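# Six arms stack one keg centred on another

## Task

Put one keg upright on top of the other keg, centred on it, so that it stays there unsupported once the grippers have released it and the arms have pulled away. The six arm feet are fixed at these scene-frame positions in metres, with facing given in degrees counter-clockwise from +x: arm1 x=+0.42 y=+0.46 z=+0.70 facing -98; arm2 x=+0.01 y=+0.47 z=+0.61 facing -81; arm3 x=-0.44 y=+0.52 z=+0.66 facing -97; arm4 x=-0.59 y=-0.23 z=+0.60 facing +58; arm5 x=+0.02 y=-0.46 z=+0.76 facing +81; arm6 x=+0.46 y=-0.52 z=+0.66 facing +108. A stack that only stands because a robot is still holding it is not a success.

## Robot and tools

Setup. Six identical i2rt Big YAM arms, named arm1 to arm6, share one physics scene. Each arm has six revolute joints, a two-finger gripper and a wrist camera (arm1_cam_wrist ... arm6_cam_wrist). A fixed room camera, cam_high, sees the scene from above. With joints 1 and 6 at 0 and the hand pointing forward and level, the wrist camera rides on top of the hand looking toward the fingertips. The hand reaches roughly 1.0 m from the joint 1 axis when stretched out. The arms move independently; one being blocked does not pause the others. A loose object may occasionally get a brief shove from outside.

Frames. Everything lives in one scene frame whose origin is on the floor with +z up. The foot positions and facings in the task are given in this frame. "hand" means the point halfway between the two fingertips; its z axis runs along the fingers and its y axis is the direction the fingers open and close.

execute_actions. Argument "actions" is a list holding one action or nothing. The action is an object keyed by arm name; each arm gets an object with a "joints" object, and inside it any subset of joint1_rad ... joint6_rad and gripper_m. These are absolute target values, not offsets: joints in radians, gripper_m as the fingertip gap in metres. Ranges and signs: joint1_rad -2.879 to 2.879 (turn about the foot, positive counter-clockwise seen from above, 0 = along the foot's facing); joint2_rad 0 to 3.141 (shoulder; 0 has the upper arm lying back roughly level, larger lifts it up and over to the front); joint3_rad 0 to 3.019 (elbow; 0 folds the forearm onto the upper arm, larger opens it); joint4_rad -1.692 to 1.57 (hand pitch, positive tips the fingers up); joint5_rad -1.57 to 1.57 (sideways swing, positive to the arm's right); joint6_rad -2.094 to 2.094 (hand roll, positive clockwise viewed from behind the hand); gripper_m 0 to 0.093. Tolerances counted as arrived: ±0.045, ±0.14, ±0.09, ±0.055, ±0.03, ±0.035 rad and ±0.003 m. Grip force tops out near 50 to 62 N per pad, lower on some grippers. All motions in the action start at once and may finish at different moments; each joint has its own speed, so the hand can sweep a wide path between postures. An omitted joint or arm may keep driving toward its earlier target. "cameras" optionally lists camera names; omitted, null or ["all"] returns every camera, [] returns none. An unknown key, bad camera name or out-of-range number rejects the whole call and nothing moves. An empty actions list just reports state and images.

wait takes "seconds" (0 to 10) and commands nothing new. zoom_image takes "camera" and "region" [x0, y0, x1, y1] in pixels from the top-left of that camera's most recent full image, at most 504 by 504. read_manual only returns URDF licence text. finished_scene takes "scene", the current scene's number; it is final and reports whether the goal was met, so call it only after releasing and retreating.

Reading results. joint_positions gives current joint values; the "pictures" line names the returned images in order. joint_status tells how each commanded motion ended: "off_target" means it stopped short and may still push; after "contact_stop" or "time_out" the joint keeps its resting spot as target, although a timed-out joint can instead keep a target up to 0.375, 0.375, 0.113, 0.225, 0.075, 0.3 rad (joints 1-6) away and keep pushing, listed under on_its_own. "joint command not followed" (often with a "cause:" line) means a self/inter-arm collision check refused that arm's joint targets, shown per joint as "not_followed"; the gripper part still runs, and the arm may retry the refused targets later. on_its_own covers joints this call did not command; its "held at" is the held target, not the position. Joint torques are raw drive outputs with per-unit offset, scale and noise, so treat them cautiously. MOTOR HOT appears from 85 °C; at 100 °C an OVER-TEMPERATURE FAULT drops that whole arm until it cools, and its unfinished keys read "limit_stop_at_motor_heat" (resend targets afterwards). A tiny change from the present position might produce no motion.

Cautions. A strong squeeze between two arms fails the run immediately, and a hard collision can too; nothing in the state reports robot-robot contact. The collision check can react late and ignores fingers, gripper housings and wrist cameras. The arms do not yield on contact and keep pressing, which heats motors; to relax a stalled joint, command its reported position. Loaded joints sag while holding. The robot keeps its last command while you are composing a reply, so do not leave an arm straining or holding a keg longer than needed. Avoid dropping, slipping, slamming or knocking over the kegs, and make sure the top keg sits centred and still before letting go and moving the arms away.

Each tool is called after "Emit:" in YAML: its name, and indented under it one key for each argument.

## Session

Emit:
execute_actions:
  actions: []

Scene clock: 0.00 s.
Joint torques (N m, as the arm reports them, + toward a larger angle): no reading
arm1.joint_positions: joint1_rad=+0.335 joint2_rad=+0.552 joint3_rad=+1.370 joint4_rad=-1.331 joint5_rad=+0.108 joint6_rad=-0.405 gripper_m=+0.094
arm1.joint_status: not commanded
arm1.hand: x=+0.4428 y=+0.2492 z=+1.2473 quat_wxyz=(-0.282, -0.424, -0.752, +0.418) (m; scene frame)
arm2.joint_positions: joint1_rad=-0.242 joint2_rad=+0.622 joint3_rad=+1.469 joint4_rad=-1.475 joint5_rad=-0.151 joint6_rad=+0.288 gripper_m=+0.095
arm2.joint_status: not commanded
arm2.hand: x=+0.0204 y=+0.2620 z=+1.1543 quat_wxyz=(-0.392, -0.713, -0.533, +0.232) (m; scene frame)
arm3.joint_positions: joint1_rad=+0.167 joint2_rad=+0.609 joint3_rad=+1.467 joint4_rad=-1.241 joint5_rad=+0.190 joint6_rad=+0.489 gripper_m=+0.095
arm3.joint_status: not commanded
arm3.hand: x=-0.4689 y=+0.2897 z=+1.2622 quat_wxyz=(-0.444, -0.729, -0.394, +0.340) (m; scene frame)
arm4.joint_positions: joint1_rad=-0.407 joint2_rad=+0.532 joint3_rad=+1.318 joint4_rad=-1.422 joint5_rad=-0.044 joint6_rad=-0.500 gripper_m=+0.094
arm4.joint_status: not commanded
arm4.hand: x=-0.4380 y=-0.1079 z=+1.1075 quat_wxyz=(-0.452, +0.478, -0.752, -0.036) (m; scene frame)
arm5.joint_positions: joint1_rad=+0.310 joint2_rad=+0.629 joint3_rad=+1.465 joint4_rad=-1.187 joint5_rad=+0.267 joint6_rad=+0.089 gripper_m=+0.095
arm5.joint_status: not commanded
arm5.hand: x=+0.0331 y=-0.2214 z=+1.3672 quat_wxyz=(-0.438, +0.536, -0.614, -0.380) (m; scene frame)
arm6.joint_positions: joint1_rad=-0.104 joint2_rad=+0.546 joint3_rad=+1.337 joint4_rad=-1.509 joint5_rad=-0.206 joint6_rad=+0.511 gripper_m=+0.094
arm6.joint_status: not commanded
arm6.hand: x=+0.3842 y=-0.3415 z=+1.1558 quat_wxyz=(-0.085, +0.572, -0.706, -0.408) (m; scene frame)
pictures: arm1_cam_wrist, arm2_cam_wrist, arm3_cam_wrist, arm4_cam_wrist, arm5_cam_wrist, arm6_cam_wrist, cam_high
Images, in order (width x height): arm1_cam_wrist 504x504, arm2_cam_wrist 504x504, arm3_cam_wrist 504x504, arm4_cam_wrist 504x504, arm5_cam_wrist 504x504, arm6_cam_wrist 504x504, cam_high 504x504.

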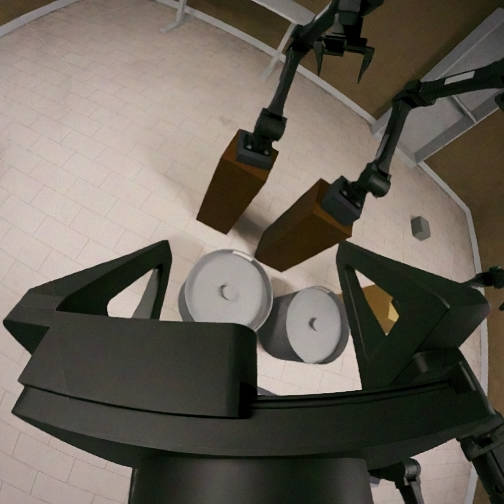

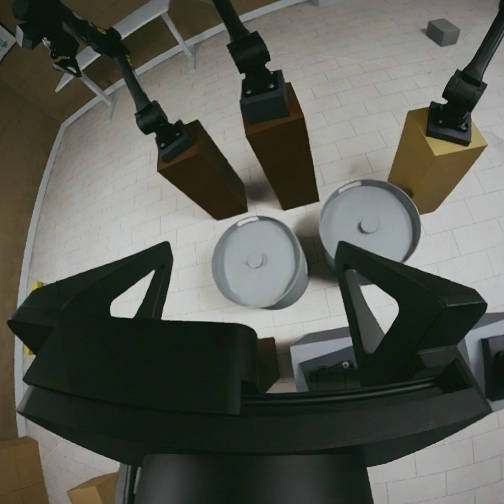

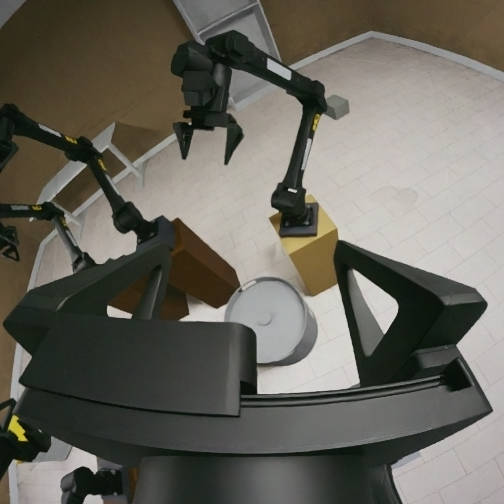

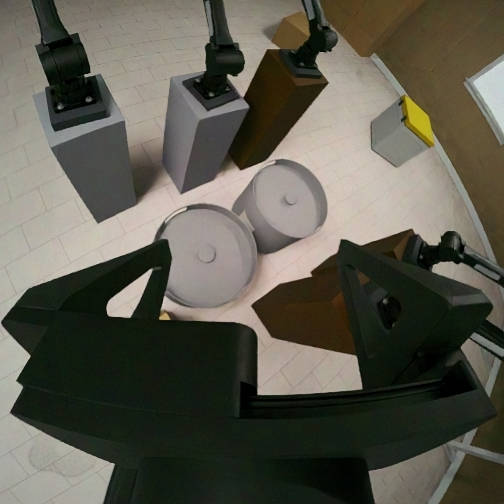

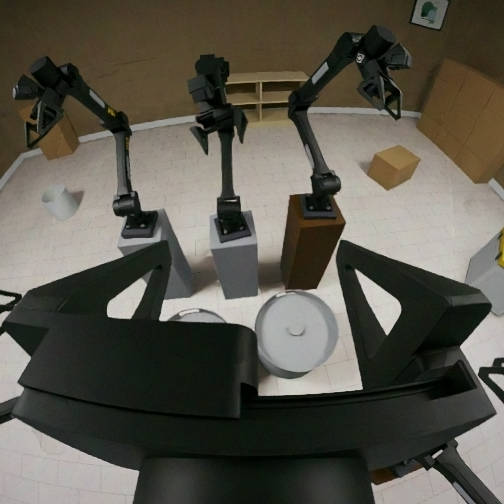

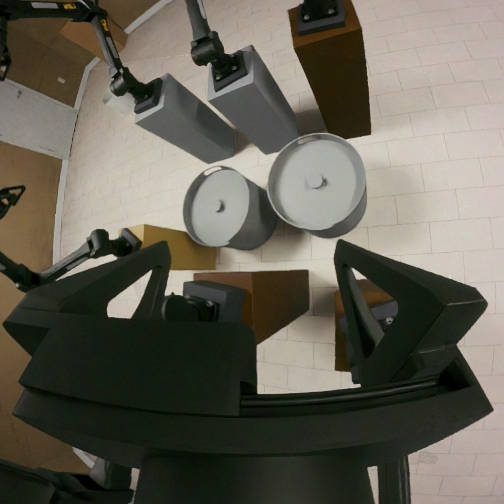

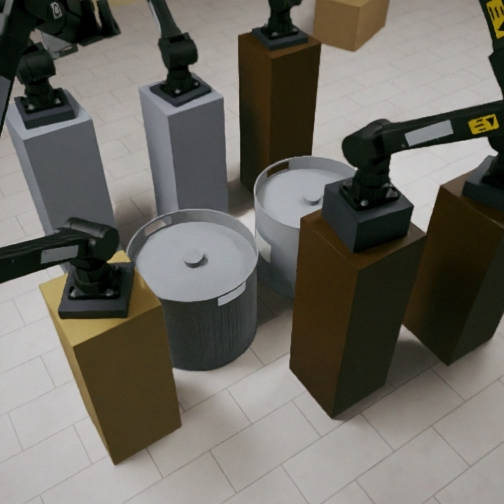

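Emit:
execute_actions:
  actions:
    - {"arm1":{"joints":{"joint1_rad":-0.012,"joint2_rad":0.9,"joint3_rad":0.676,"joint5_rad":0,"joint6_rad":-0.945,"joint4_rad":-1.2}},"arm2":{"joints":{"joint1_rad":0.135,"joint2_rad":0.9,"joint3_rad":0.642,"joint5_rad":0,"joint6_rad":1.07,"joint4_rad":-1.2}},"arm5":{"joints":{"joint1_rad":-0.068,"joint2_rad":0.9,"joint3_rad":0.9,"joint5_rad":0,"joint6_rad":-1.03,"joint4_rad":-1.3}},"arm6":{"joints":{"joint1_rad":-0.12,"joint2_rad":0.9,"joint3_rad":0.94,"joint5_rad":0,"joint6_rad":1.0,"joint4_rad":-1.3}},"arm3":{"joints":{"joint1_rad":0.309,"joint3_rad":0.829,"joint5_rad":0,"joint6_rad":0.98}},"arm4":{"joints":{"joint1_rad":-0.62,"joint3_rad":0.401,"joint4_rad":-1.0,"joint5_rad":0,"joint6_rad":1.19}}}
  cameras: []

Emit:
execute_actions:
  actions:
    - {"arm1":{"joints":{"joint2_rad":1.9,"joint4_rad":-0.7}},"arm2":{"joints":{"joint2_rad":1.65,"joint4_rad":-0.8}},"arm5":{"joints":{"joint2_rad":2.1,"joint4_rad":-0.9}},"arm6":{"joints":{"joint2_rad":1.9,"joint4_rad":-1.0}},"arm3":{"joints":{"joint2_rad":2.018,"joint4_rad":-0.8}},"arm4":{"joints":{"joint2_rad":1.612,"joint4_rad":-0.35}}}
  cameras: []

Emit:
execute_actions:
  actions:
    - {"arm1":{"joints":{"joint2_rad":2.33,"joint4_rad":0.097}},"arm2":{"joints":{"joint2_rad":2.012,"joint4_rad":-0.195}},"arm5":{"joints":{"joint2_rad":2.51,"joint4_rad":0.045}},"arm6":{"joints":{"joint2_rad":2.24,"joint4_rad":-0.26}},"arm3":{"joints":{"joint4_rad":-0.372}}}

Scene clock: 4.90 s.
Joint torques (N m, as the arm reports them, + toward a larger angle): arm1=[ 0.57 -3.25  8.95  0.36 -0.19  0.01] | arm2=[-0.27 -3.23 10.96  0.85  0.07  0.18] | arm3=[ 0.2   0.46  9.58  1.31 -0.04  0.12] | arm4=[-1.09  3.39 10.89  1.81  0.23  0.07] | arm5=[ 2.94 -6.88 10.12  0.07 -0.24 -0.07] | arm6=[-1.73 -6.19  9.33  0.94  0.2   0.04]
arm1.joint_positions: joint1_rad=-0.008 joint2_rad=+0.905 joint3_rad=+0.677 joint4_rad=-1.203 joint5_rad=+0.001 joint6_rad=-0.934 gripper_m=+0.094
arm1.joint_status: all done
arm1.hand: x=+0.3846 y=+0.2142 z=+0.8423 quat_wxyz=(-0.017, -0.378, -0.923, +0.066) (m; scene frame)
arm2.joint_positions: joint1_rad=+0.127 joint2_rad=+0.914 joint3_rad=+0.638 joint4_rad=-1.208 joint5_rad=-0.002 joint6_rad=+1.058 gripper_m=+0.095
arm2.joint_status: all done
arm2.hand: x=+0.0770 y=+0.2461 z=+0.7277 quat_wxyz=(-0.040, -0.919, -0.391, +0.004) (m; scene frame)
arm3.joint_positions: joint1_rad=+0.300 joint2_rad=+0.614 joint3_rad=+0.836 joint4_rad=-1.241 joint5_rad=+0.004 joint6_rad=+0.968 gripper_m=+0.095
arm3.joint_status: all done
arm3.hand: x=-0.3993 y=+0.2690 z=+0.9410 quat_wxyz=(-0.265, -0.891, -0.364, +0.054) (m; scene frame)
arm4.joint_positions: joint1_rad=-0.617 joint2_rad=+0.530 joint3_rad=+0.397 joint4_rad=-1.011 joint5_rad=-0.002 joint6_rad=+1.181 gripper_m=+0.094
arm4.joint_status: all done
arm4.hand: x=-0.3976 y=-0.1490 z=+0.7088 quat_wxyz=(-0.156, -0.374, -0.902, -0.149) (m; scene frame)
arm5.joint_positions: joint1_rad=-0.069 joint2_rad=+0.902 joint3_rad=+0.909 joint4_rad=-1.291 joint5_rad=+0.003 joint6_rad=-1.015 gripper_m=+0.095
arm5.joint_status: all done
arm5.hand: x=+0.0896 y=-0.1775 z=+0.9943 quat_wxyz=(-0.142, +0.913, -0.382, -0.023) (m; scene frame)
arm6.joint_positions: joint1_rad=-0.106 joint2_rad=+0.911 joint3_rad=+0.931 joint4_rad=-1.315 joint5_rad=-0.002 joint6_rad=+0.989 gripper_m=+0.094
arm6.joint_status: all done
arm6.hand: x=+0.3986 y=-0.2315 z=+0.9000 quat_wxyz=(-0.026, +0.380, -0.915, -0.130) (m; scene frame)
pictures: none
No camera images: the call's "cameras" was empty. Leave "cameras" out to get every camera's image.

Scene clock: 6.60 s.
Joint torques (N m, as the arm reports them, + toward a larger angle): arm1=[ 0.91 -9.15  2.32 -0.2  -0.18 -0.05] | arm2=[-0.28 -6.47  5.92  0.52  0.07  0.2 ] | arm3=[ 0.33 -9.78  1.92 -0.1  -0.03  0.19] | arm4=[-1.15 -2.78  4.05  0.87  0.24  0.1 ] | arm5=[  2.75 -17.84   2.63  -0.42  -0.2   -0.12] | arm6=[ -1.6  -14.55   4.29  -0.75   0.27   0.12]
arm1.joint_positions: joint1_rad=-0.008 joint2_rad=+1.890 joint3_rad=+0.677 joint4_rad=-0.714 joint5_rad=+0.001 joint6_rad=-0.934 gripper_m=+0.094
arm1.joint_status: all done
arm1.hand: x=+0.3843 y=+0.2097 z=+0.5823 quat_wxyz=(+0.044, -0.372, -0.911, -0.173) (m; scene frame)
arm2.joint_positions: joint1_rad=+0.127 joint2_rad=+1.634 joint3_rad=+0.638 joint4_rad=-0.815 joint5_rad=-0.002 joint6_rad=+1.058 gripper_m=+0.095
arm2.joint_status: all done
arm2.hand: x=+0.0852 y=+0.2188 z=+0.5495 quat_wxyz=(+0.122, -0.913, -0.388, -0.014) (m; scene frame)
arm3.joint_positions: joint1_rad=+0.300 joint2_rad=+2.011 joint3_rad=+0.836 joint4_rad=-0.809 joint5_rad=+0.004 joint6_rad=+0.969 gripper_m=+0.095
arm3.joint_status: all done
arm3.hand: x=-0.3882 y=+0.2318 z=+0.5283 quat_wxyz=(+0.202, -0.904, -0.373, -0.047) (m; scene frame)
arm4.joint_positions: joint1_rad=-0.617 joint2_rad=+1.599 joint3_rad=+0.397 joint4_rad=-0.359 joint5_rad=-0.002 joint6_rad=+1.182 gripper_m=+0.094
arm4.joint_status: all done
arm4.hand: x=-0.3667 y=-0.1391 z=+0.5081 quat_wxyz=(-0.010, -0.385, -0.923, -0.003) (m; scene frame)
arm5.joint_positions: joint1_rad=-0.069 joint2_rad=+2.091 joint3_rad=+0.903 joint4_rad=-0.909 joint5_rad=+0.003 joint6_rad=-1.015 gripper_m=+0.095
arm5.joint_status: all done
arm5.hand: x=+0.0876 y=-0.1794 z=+0.6165 quat_wxyz=(+0.255, +0.892, -0.371, +0.041) (m; scene frame)
arm6.joint_positions: joint1_rad=-0.106 joint2_rad=+1.892 joint3_rad=+0.931 joint4_rad=-1.011 joint5_rad=-0.002 joint6_rad=+0.990 gripper_m=+0.094
arm6.joint_status: all done
arm6.hand: x=+0.3938 y=-0.1990 z=+0.5860 quat_wxyz=(+0.036, +0.374, -0.904, +0.201) (m; scene frame)
pictures: none
No camera images: the call's "cameras" was empty. Leave "cameras" out to get every camera's image.

Scene clock: 8.10 s.
Joint torques (N m, as the arm reports them, + toward a larger angle): arm1=[  0.85 -11.24  -0.89   0.6   -0.19  -0.01] | arm2=[-0.27 -9.    2.81  0.96  0.07  0.18] | arm3=[  0.39 -10.42   2.81   0.78  -0.02   0.15] | arm4=[-1.22 -2.63  4.02  0.87  0.24  0.1 ] | arm5=[  2.12 -19.62  -0.04   0.91  -0.25  -0.11] | arm6=[ -0.54 -17.39   2.21   0.32   0.23  -0.02]
arm1.joint_positions: joint1_rad=-0.008 joint2_rad=+2.327 joint3_rad=+0.676 joint4_rad=+0.082 joint5_rad=+0.001 joint6_rad=-0.934 gripper_m=+0.094
arm1.joint_status: all done
arm1.hand: x=+0.3779 y=+0.1628 z=+0.4342 quat_wxyz=(+0.000, -0.378, -0.926, -0.001) (m; scene frame)
arm2.joint_positions: joint1_rad=+0.127 joint2_rad=+1.998 joint3_rad=+0.638 joint4_rad=-0.211 joint5_rad=-0.002 joint6_rad=+1.058 gripper_m=+0.095
arm2.joint_status: all done
arm2.hand: x=+0.1016 y=+0.1639 z=+0.4320 quat_wxyz=(+0.003, -0.920, -0.391, -0.001) (m; scene frame)
arm3.joint_positions: joint1_rad=+0.300 joint2_rad=+2.011 joint3_rad=+0.836 joint4_rad=-0.386 joint5_rad=+0.004 joint6_rad=+0.969 gripper_m=+0.095
arm3.joint_status: all done
arm3.hand: x=-0.3702 y=+0.1324 z=+0.5071 quat_wxyz=(-0.003, -0.925, -0.380, -0.003) (m; scene frame)
arm4.joint_positions: joint1_rad=-0.617 joint2_rad=+1.599 joint3_rad=+0.397 joint4_rad=-0.359 joint5_rad=-0.002 joint6_rad=+1.182 gripper_m=+0.094
arm4.joint_status: not commanded
arm4.hand: x=-0.3667 y=-0.1391 z=+0.5081 quat_wxyz=(-0.010, -0.385, -0.923, -0.003) (m; scene frame)
arm5.joint_positions: joint1_rad=-0.069 joint2_rad=+2.514 joint3_rad=+0.898 joint4_rad=+0.032 joint5_rad=+0.003 joint6_rad=-1.015 gripper_m=+0.095
arm5.joint_status: all done
arm5.hand: x=+0.1009 y=-0.1208 z=+0.4285 quat_wxyz=(+0.005, +0.923, -0.385, +0.001) (m; scene frame)
arm6.joint_positions: joint1_rad=-0.106 joint2_rad=+2.247 joint3_rad=+0.933 joint4_rad=-0.276 joint5_rad=-0.002 joint6_rad=+0.990 gripper_m=+0.094
arm6.joint_status: all done
arm6.hand: x=+0.3797 y=-0.1270 z=+0.4241 quat_wxyz=(+0.001, +0.383, -0.924, +0.016) (m; scene frame)
pictures: arm1_cam_wrist, arm2_cam_wrist, arm3_cam_wrist, arm4_cam_wrist, arm5_cam_wrist, arm6_cam_wrist, cam_high
Images, in order (width x height): arm1_cam_wrist 504x504, arm2_cam_wrist 504x504, arm3_cam_wrist 504x504, arm4_cam_wrist 504x504, arm5_cam_wrist 504x504, arm6_cam_wrist 504x504, cam_high 504x504.

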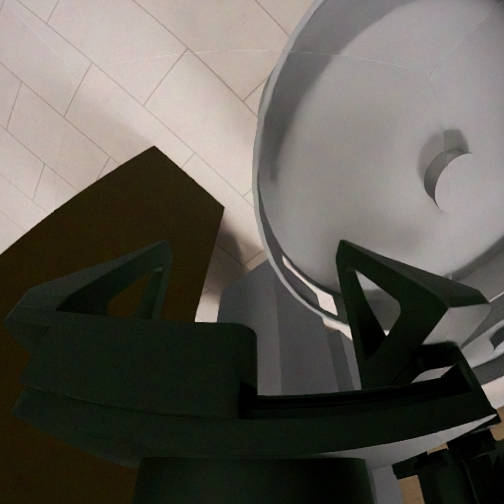

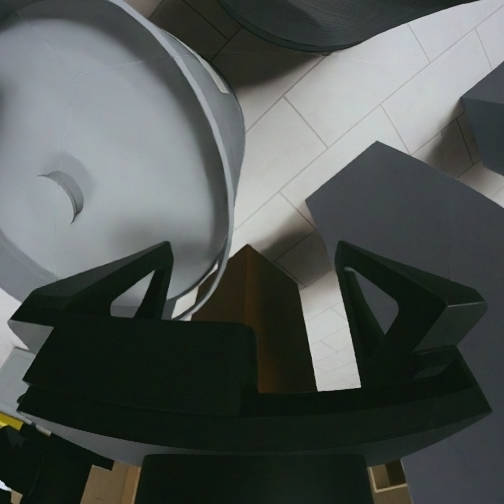

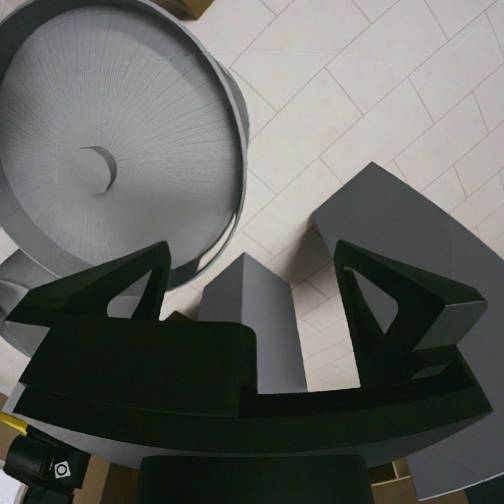

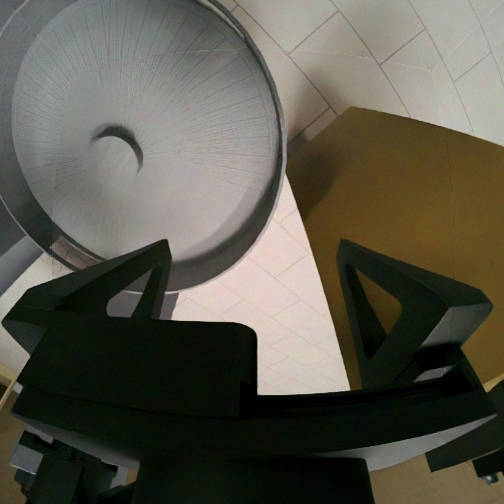

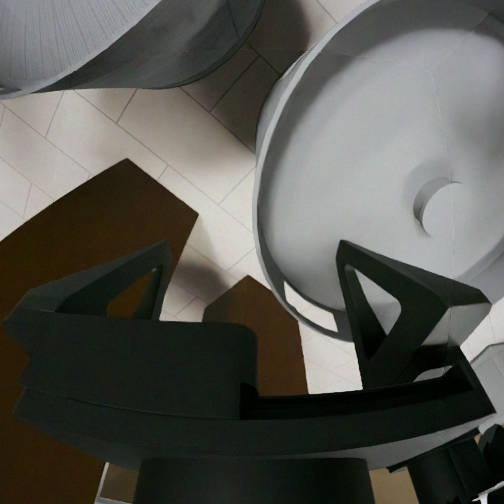

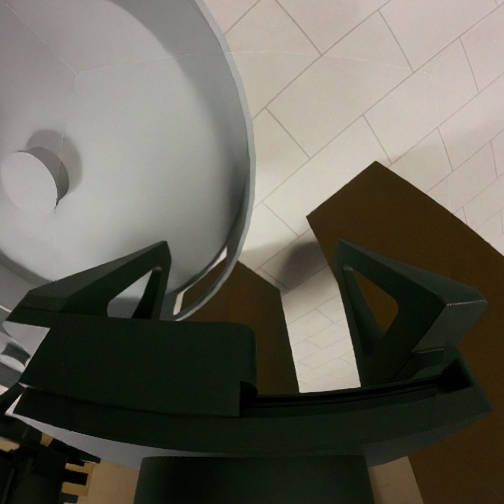

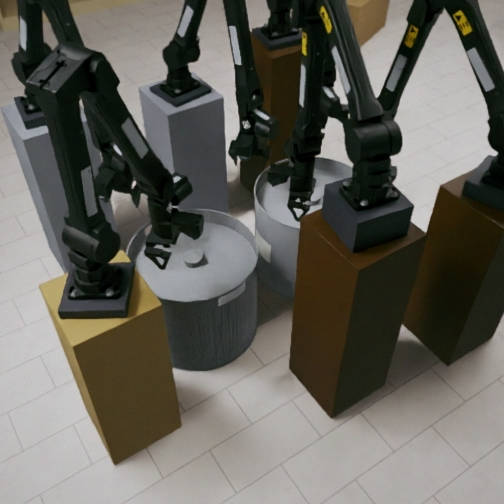

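Emit:
execute_actions:
  actions:
    - {"arm1":{"joints":{"joint1_rad":0.042,"joint2_rad":2.49,"joint3_rad":0.78,"joint4_rad":0.145,"joint6_rad":-0.89}},"arm2":{"joints":{"joint1_rad":0.15,"joint2_rad":2.18,"joint3_rad":0.726,"joint4_rad":-0.112}},"arm5":{"joints":{"joint1_rad":-0.1,"joint2_rad":2.645,"joint3_rad":0.96,"joint4_rad":0.122,"joint6_rad":-1.05}},"arm6":{"joints":{"joint1_rad":-0.142,"joint2_rad":2.36,"joint3_rad":0.952,"joint4_rad":-0.15}},"arm3":{"joints":{"joint2_rad":1.3,"joint4_rad":-0.8}},"arm4":{"joints":{"joint2_rad":0.9,"joint4_rad":-0.7}}}
  cameras: []

Emit:
execute_actions:
  actions:
    - {"arm1":{"joints":{"joint2_rad":2.6,"joint3_rad":0.835,"joint4_rad":0.17}},"arm2":{"joints":{"joint2_rad":2.295,"joint3_rad":0.76,"joint4_rad":-0.06}},"arm5":{"joints":{"joint2_rad":2.75,"joint3_rad":1.025,"joint4_rad":0.135}},"arm6":{"joints":{"joint2_rad":2.46,"joint3_rad":0.995,"joint4_rad":-0.12}},"arm3":{"joints":{"joint2_rad":0.7,"joint3_rad":0.6,"joint1_rad":-0.1,"joint4_rad":-1.1,"joint6_rad":0}},"arm4":{"joints":{"joint2_rad":0.4,"joint4_rad":-1.0,"joint1_rad":0,"joint6_rad":0}}}
  cameras: []

Emit:
execute_actions:
  actions:
    - {"arm1":{"joints":{"joint2_rad":2.706,"joint3_rad":0.912,"joint4_rad":0.223}},"arm2":{"joints":{"joint2_rad":2.408,"joint3_rad":0.809,"joint4_rad":0.03}},"arm5":{"joints":{"joint2_rad":2.845,"joint3_rad":1.11,"joint4_rad":0.165}},"arm6":{"joints":{"joint2_rad":2.558,"joint3_rad":1.05,"joint4_rad":-0.057}},"arm3":{"joints":{"joint2_rad":0.05,"joint3_rad":0.5,"joint1_rad":-0.5,"joint4_rad":-1.5}},"arm4":{"joints":{"joint2_rad":0.05,"joint4_rad":-1.3,"joint1_rad":0.7}}}
  cameras: ["arm1_cam_wrist","arm2_cam_wrist","arm5_cam_wrist","arm6_cam_wrist"]

Scene clock: 12.80 s.
Joint torques (N m, as the arm reports them, + toward a larger angle): arm1=[  1.22 -11.73  -1.27   0.29  -0.18   0.24] | arm2=[ 0.27 -9.8   1.83  0.76  0.07  0.17] | arm3=[ 0.32 -6.69  8.66  0.38 -0.03  0.13] | arm4=[-1.25  0.42  9.68  0.85  0.23  0.06] | arm5=[  2.39 -19.38  -0.9    0.63  -0.2   -0.13] | arm6=[ -0.8  -16.25   1.43   0.19   0.23   0.06]
arm1.joint_positions: joint1_rad=+0.039 joint2_rad=+2.481 joint3_rad=+0.779 joint4_rad=+0.137 joint5_rad=+0.001 joint6_rad=-0.901 gripper_m=+0.094
arm1.joint_status: all done
arm1.hand: x=+0.3908 y=+0.1486 z=+0.3860 quat_wxyz=(+0.000, -0.372, -0.928, +0.001) (m; scene frame)
arm2.joint_positions: joint1_rad=+0.136 joint2_rad=+2.162 joint3_rad=+0.724 joint4_rad=-0.122 joint5_rad=-0.002 joint6_rad=+1.058 gripper_m=+0.095
arm2.joint_status: all done
arm2.hand: x=+0.1106 y=+0.1440 z=+0.3868 quat_wxyz=(-0.003, -0.919, -0.395, +0.000) (m; scene frame)
arm3.joint_positions: joint1_rad=+0.300 joint2_rad=+1.300 joint3_rad=+0.833 joint4_rad=-0.787 joint5_rad=+0.004 joint6_rad=+0.969 gripper_m=+0.095
arm3.joint_status: all done
arm3.hand: x=-0.3712 y=+0.1218 z=+0.7691 quat_wxyz=(-0.153, -0.914, -0.374, +0.029) (m; scene frame)
arm4.joint_positions: joint1_rad=-0.617 joint2_rad=+0.903 joint3_rad=+0.397 joint4_rad=-0.692 joint5_rad=-0.002 joint6_rad=+1.182 gripper_m=+0.094
arm4.joint_status: all done
arm4.hand: x=-0.3467 y=-0.1287 z=+0.6590 quat_wxyz=(-0.137, -0.376, -0.907, -0.130) (m; scene frame)
arm5.joint_positions: joint1_rad=-0.098 joint2_rad=+2.638 joint3_rad=+0.959 joint4_rad=+0.113 joint5_rad=+0.003 joint6_rad=-1.035 gripper_m=+0.095
arm5.joint_status: all done
arm5.hand: x=+0.1100 y=-0.1241 z=+0.3863 quat_wxyz=(-0.004, +0.921, -0.389, -0.001) (m; scene frame)
arm6.joint_positions: joint1_rad=-0.133 joint2_rad=+2.357 joint3_rad=+0.946 joint4_rad=-0.166 joint5_rad=-0.001 joint6_rad=+0.990 gripper_m=+0.094
arm6.joint_status: all done
arm6.hand: x=+0.3920 y=-0.1320 z=+0.3831 quat_wxyz=(+0.000, +0.371, -0.929, +0.009) (m; scene frame)
pictures: none
No camera images: the call's "cameras" was empty. Leave "cameras" out to get every camera's image.

Scene clock: 14.77 s.
Joint torques (N m, as the arm reports them, + toward a larger angle): arm1=[  1.03 -11.88  -2.     0.24  -0.17   0.21] | arm2=[  0.26 -10.29   0.9    0.77   0.06   0.18] | arm3=[-1.07  0.04  9.77  0.51 -0.01 -0.04] | arm4=[-0.5   3.81 11.25  1.23  0.09 -0.05] | arm5=[  2.56 -19.21  -1.07   0.4   -0.18  -0.1 ] | arm6=[ -0.66 -16.84   0.53   0.41   0.21   0.05]
arm1.joint_positions: joint1_rad=+0.039 joint2_rad=+2.591 joint3_rad=+0.838 joint4_rad=+0.161 joint5_rad=+0.001 joint6_rad=-0.901 gripper_m=+0.094
arm1.joint_status: all done
arm1.hand: x=+0.3916 y=+0.1569 z=+0.3508 quat_wxyz=(+0.003, -0.372, -0.928, -0.012) (m; scene frame)
arm2.joint_positions: joint1_rad=+0.136 joint2_rad=+2.278 joint3_rad=+0.758 joint4_rad=-0.072 joint5_rad=-0.002 joint6_rad=+1.058 gripper_m=+0.095
arm2.joint_status: all done
arm2.hand: x=+0.1080 y=+0.1522 z=+0.3513 quat_wxyz=(+0.013, -0.919, -0.395, -0.002) (m; scene frame)
arm3.joint_positions: joint1_rad=-0.089 joint2_rad=+0.699 joint3_rad=+0.605 joint4_rad=-1.087 joint5_rad=+0.002 joint6_rad=+0.012 gripper_m=+0.095
arm3.joint_status: all done
arm3.hand: x=-0.4948 y=+0.2754 z=+0.8237 quat_wxyz=(-0.122, -0.768, -0.612, +0.145) (m; scene frame)
arm4.joint_positions: joint1_rad=-0.003 joint2_rad=+0.406 joint3_rad=+0.397 joint4_rad=-0.992 joint5_rad=-0.001 joint6_rad=+0.009 gripper_m=+0.094
arm4.joint_status: all done
arm4.hand: x=-0.4762 y=-0.0473 z=+0.7327 quat_wxyz=(-0.249, +0.461, -0.842, -0.130) (m; scene frame)
arm5.joint_positions: joint1_rad=-0.098 joint2_rad=+2.740 joint3_rad=+1.026 joint4_rad=+0.127 joint5_rad=+0.003 joint6_rad=-1.036 gripper_m=+0.095
arm5.joint_status: all done
arm5.hand: x=+0.1078 y=-0.1317 z=+0.3502 quat_wxyz=(+0.006, +0.921, -0.389, +0.000) (m; scene frame)
arm6.joint_positions: joint1_rad=-0.133 joint2_rad=+2.452 joint3_rad=+0.995 joint4_rad=-0.130 joint5_rad=-0.001 joint6_rad=+0.990 gripper_m=+0.094
arm6.joint_status: all done
arm6.hand: x=+0.3924 y=-0.1328 z=+0.3498 quat_wxyz=(+0.001, +0.371, -0.929, +0.014) (m; scene frame)
pictures: none
No camera images: the call's "cameras" was empty. Leave "cameras" out to get every camera's image.

Scene clock: 16.07 s.
Joint torques (N m, as the arm reports them, + toward a larger angle): arm1=[  1.17 -11.79  -2.29   0.48  -0.18   0.22] | arm2=[  0.18 -10.35   0.4    0.93   0.07   0.17] | arm3=[-1.11  4.65  9.12  0.74 -0.01 -0.05] | arm4=[-0.68  5.8  10.8   1.27  0.08 -0.05] | arm5=[  1.88 -17.69  -1.41   0.78  -0.13  -0.1 ] | arm6=[ -0.68 -15.54   0.31   0.04   0.14   0.1 ]
arm1.joint_positions: joint1_rad=+0.039 joint2_rad=+2.691 joint3_rad=+0.916 joint4_rad=+0.213 joint5_rad=+0.001 joint6_rad=-0.901 gripper_m=+0.094
arm1.joint_status: all done
arm1.hand: x=+0.3906 y=+0.1458 z=+0.3158 quat_wxyz=(-0.001, -0.372, -0.928, +0.003) (m; scene frame)
arm2.joint_positions: joint1_rad=+0.136 joint2_rad=+2.387 joint3_rad=+0.808 joint4_rad=+0.016 joint5_rad=-0.002 joint6_rad=+1.059 gripper_m=+0.095
arm2.joint_status: all done
arm2.hand: x=+0.1106 y=+0.1438 z=+0.3168 quat_wxyz=(-0.001, -0.919, -0.395, -0.001) (m; scene frame)
arm3.joint_positions: joint1_rad=-0.490 joint2_rad=+0.058 joint3_rad=+0.505 joint4_rad=-1.488 joint5_rad=+0.002 joint6_rad=+0.011 gripper_m=+0.095
arm3.joint_status: all done
arm3.hand: x=-0.5092 y=+0.4241 z=+0.8350 quat_wxyz=(-0.121, -0.860, -0.440, +0.227) (m; scene frame)
arm4.joint_positions: joint1_rad=+0.697 joint2_rad=+0.059 joint3_rad=+0.397 joint4_rad=-1.292 joint5_rad=-0.001 joint6_rad=+0.008 gripper_m=+0.094
arm4.joint_status: all done
arm4.hand: x=-0.6119 y=-0.0797 z=+0.7461 quat_wxyz=(-0.200, +0.718, -0.629, -0.222) (m; scene frame)
arm5.joint_positions: joint1_rad=-0.098 joint2_rad=+2.831 joint3_rad=+1.110 joint4_rad=+0.156 joint5_rad=+0.003 joint6_rad=-1.036 gripper_m=+0.095
arm5.joint_status: all done
arm5.hand: x=+0.1100 y=-0.1230 z=+0.3162 quat_wxyz=(-0.004, +0.921, -0.389, -0.001) (m; scene frame)
arm6.joint_positions: joint1_rad=-0.133 joint2_rad=+2.546 joint3_rad=+1.050 joint4_rad=-0.068 joint5_rad=-0.001 joint6_rad=+0.992 gripper_m=+0.094
arm6.joint_status: all done
arm6.hand: x=+0.3913 y=-0.1258 z=+0.3163 quat_wxyz=(-0.002, +0.370, -0.929, +0.002) (m; scene frame)
pictures: arm1_cam_wrist, arm2_cam_wrist, arm5_cam_wrist, arm6_cam_wrist
Images, in order (width x height): arm1_cam_wrist 504x504, arm2_cam_wrist 504x504, arm5_cam_wrist 504x504, arm6_cam_wrist 504x504.

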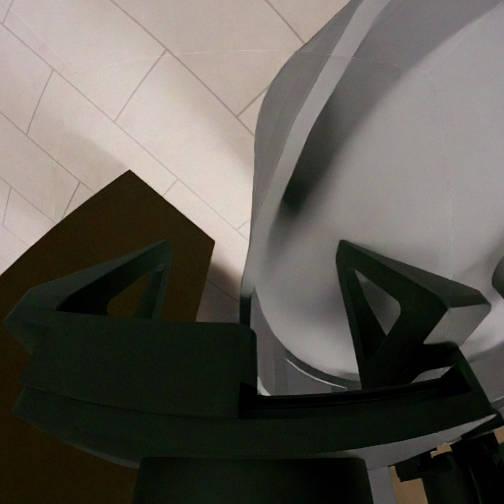

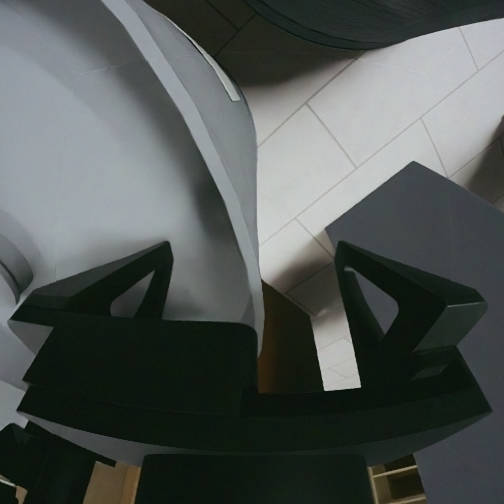

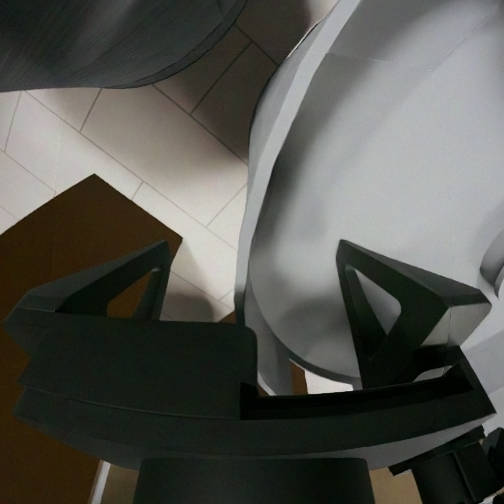

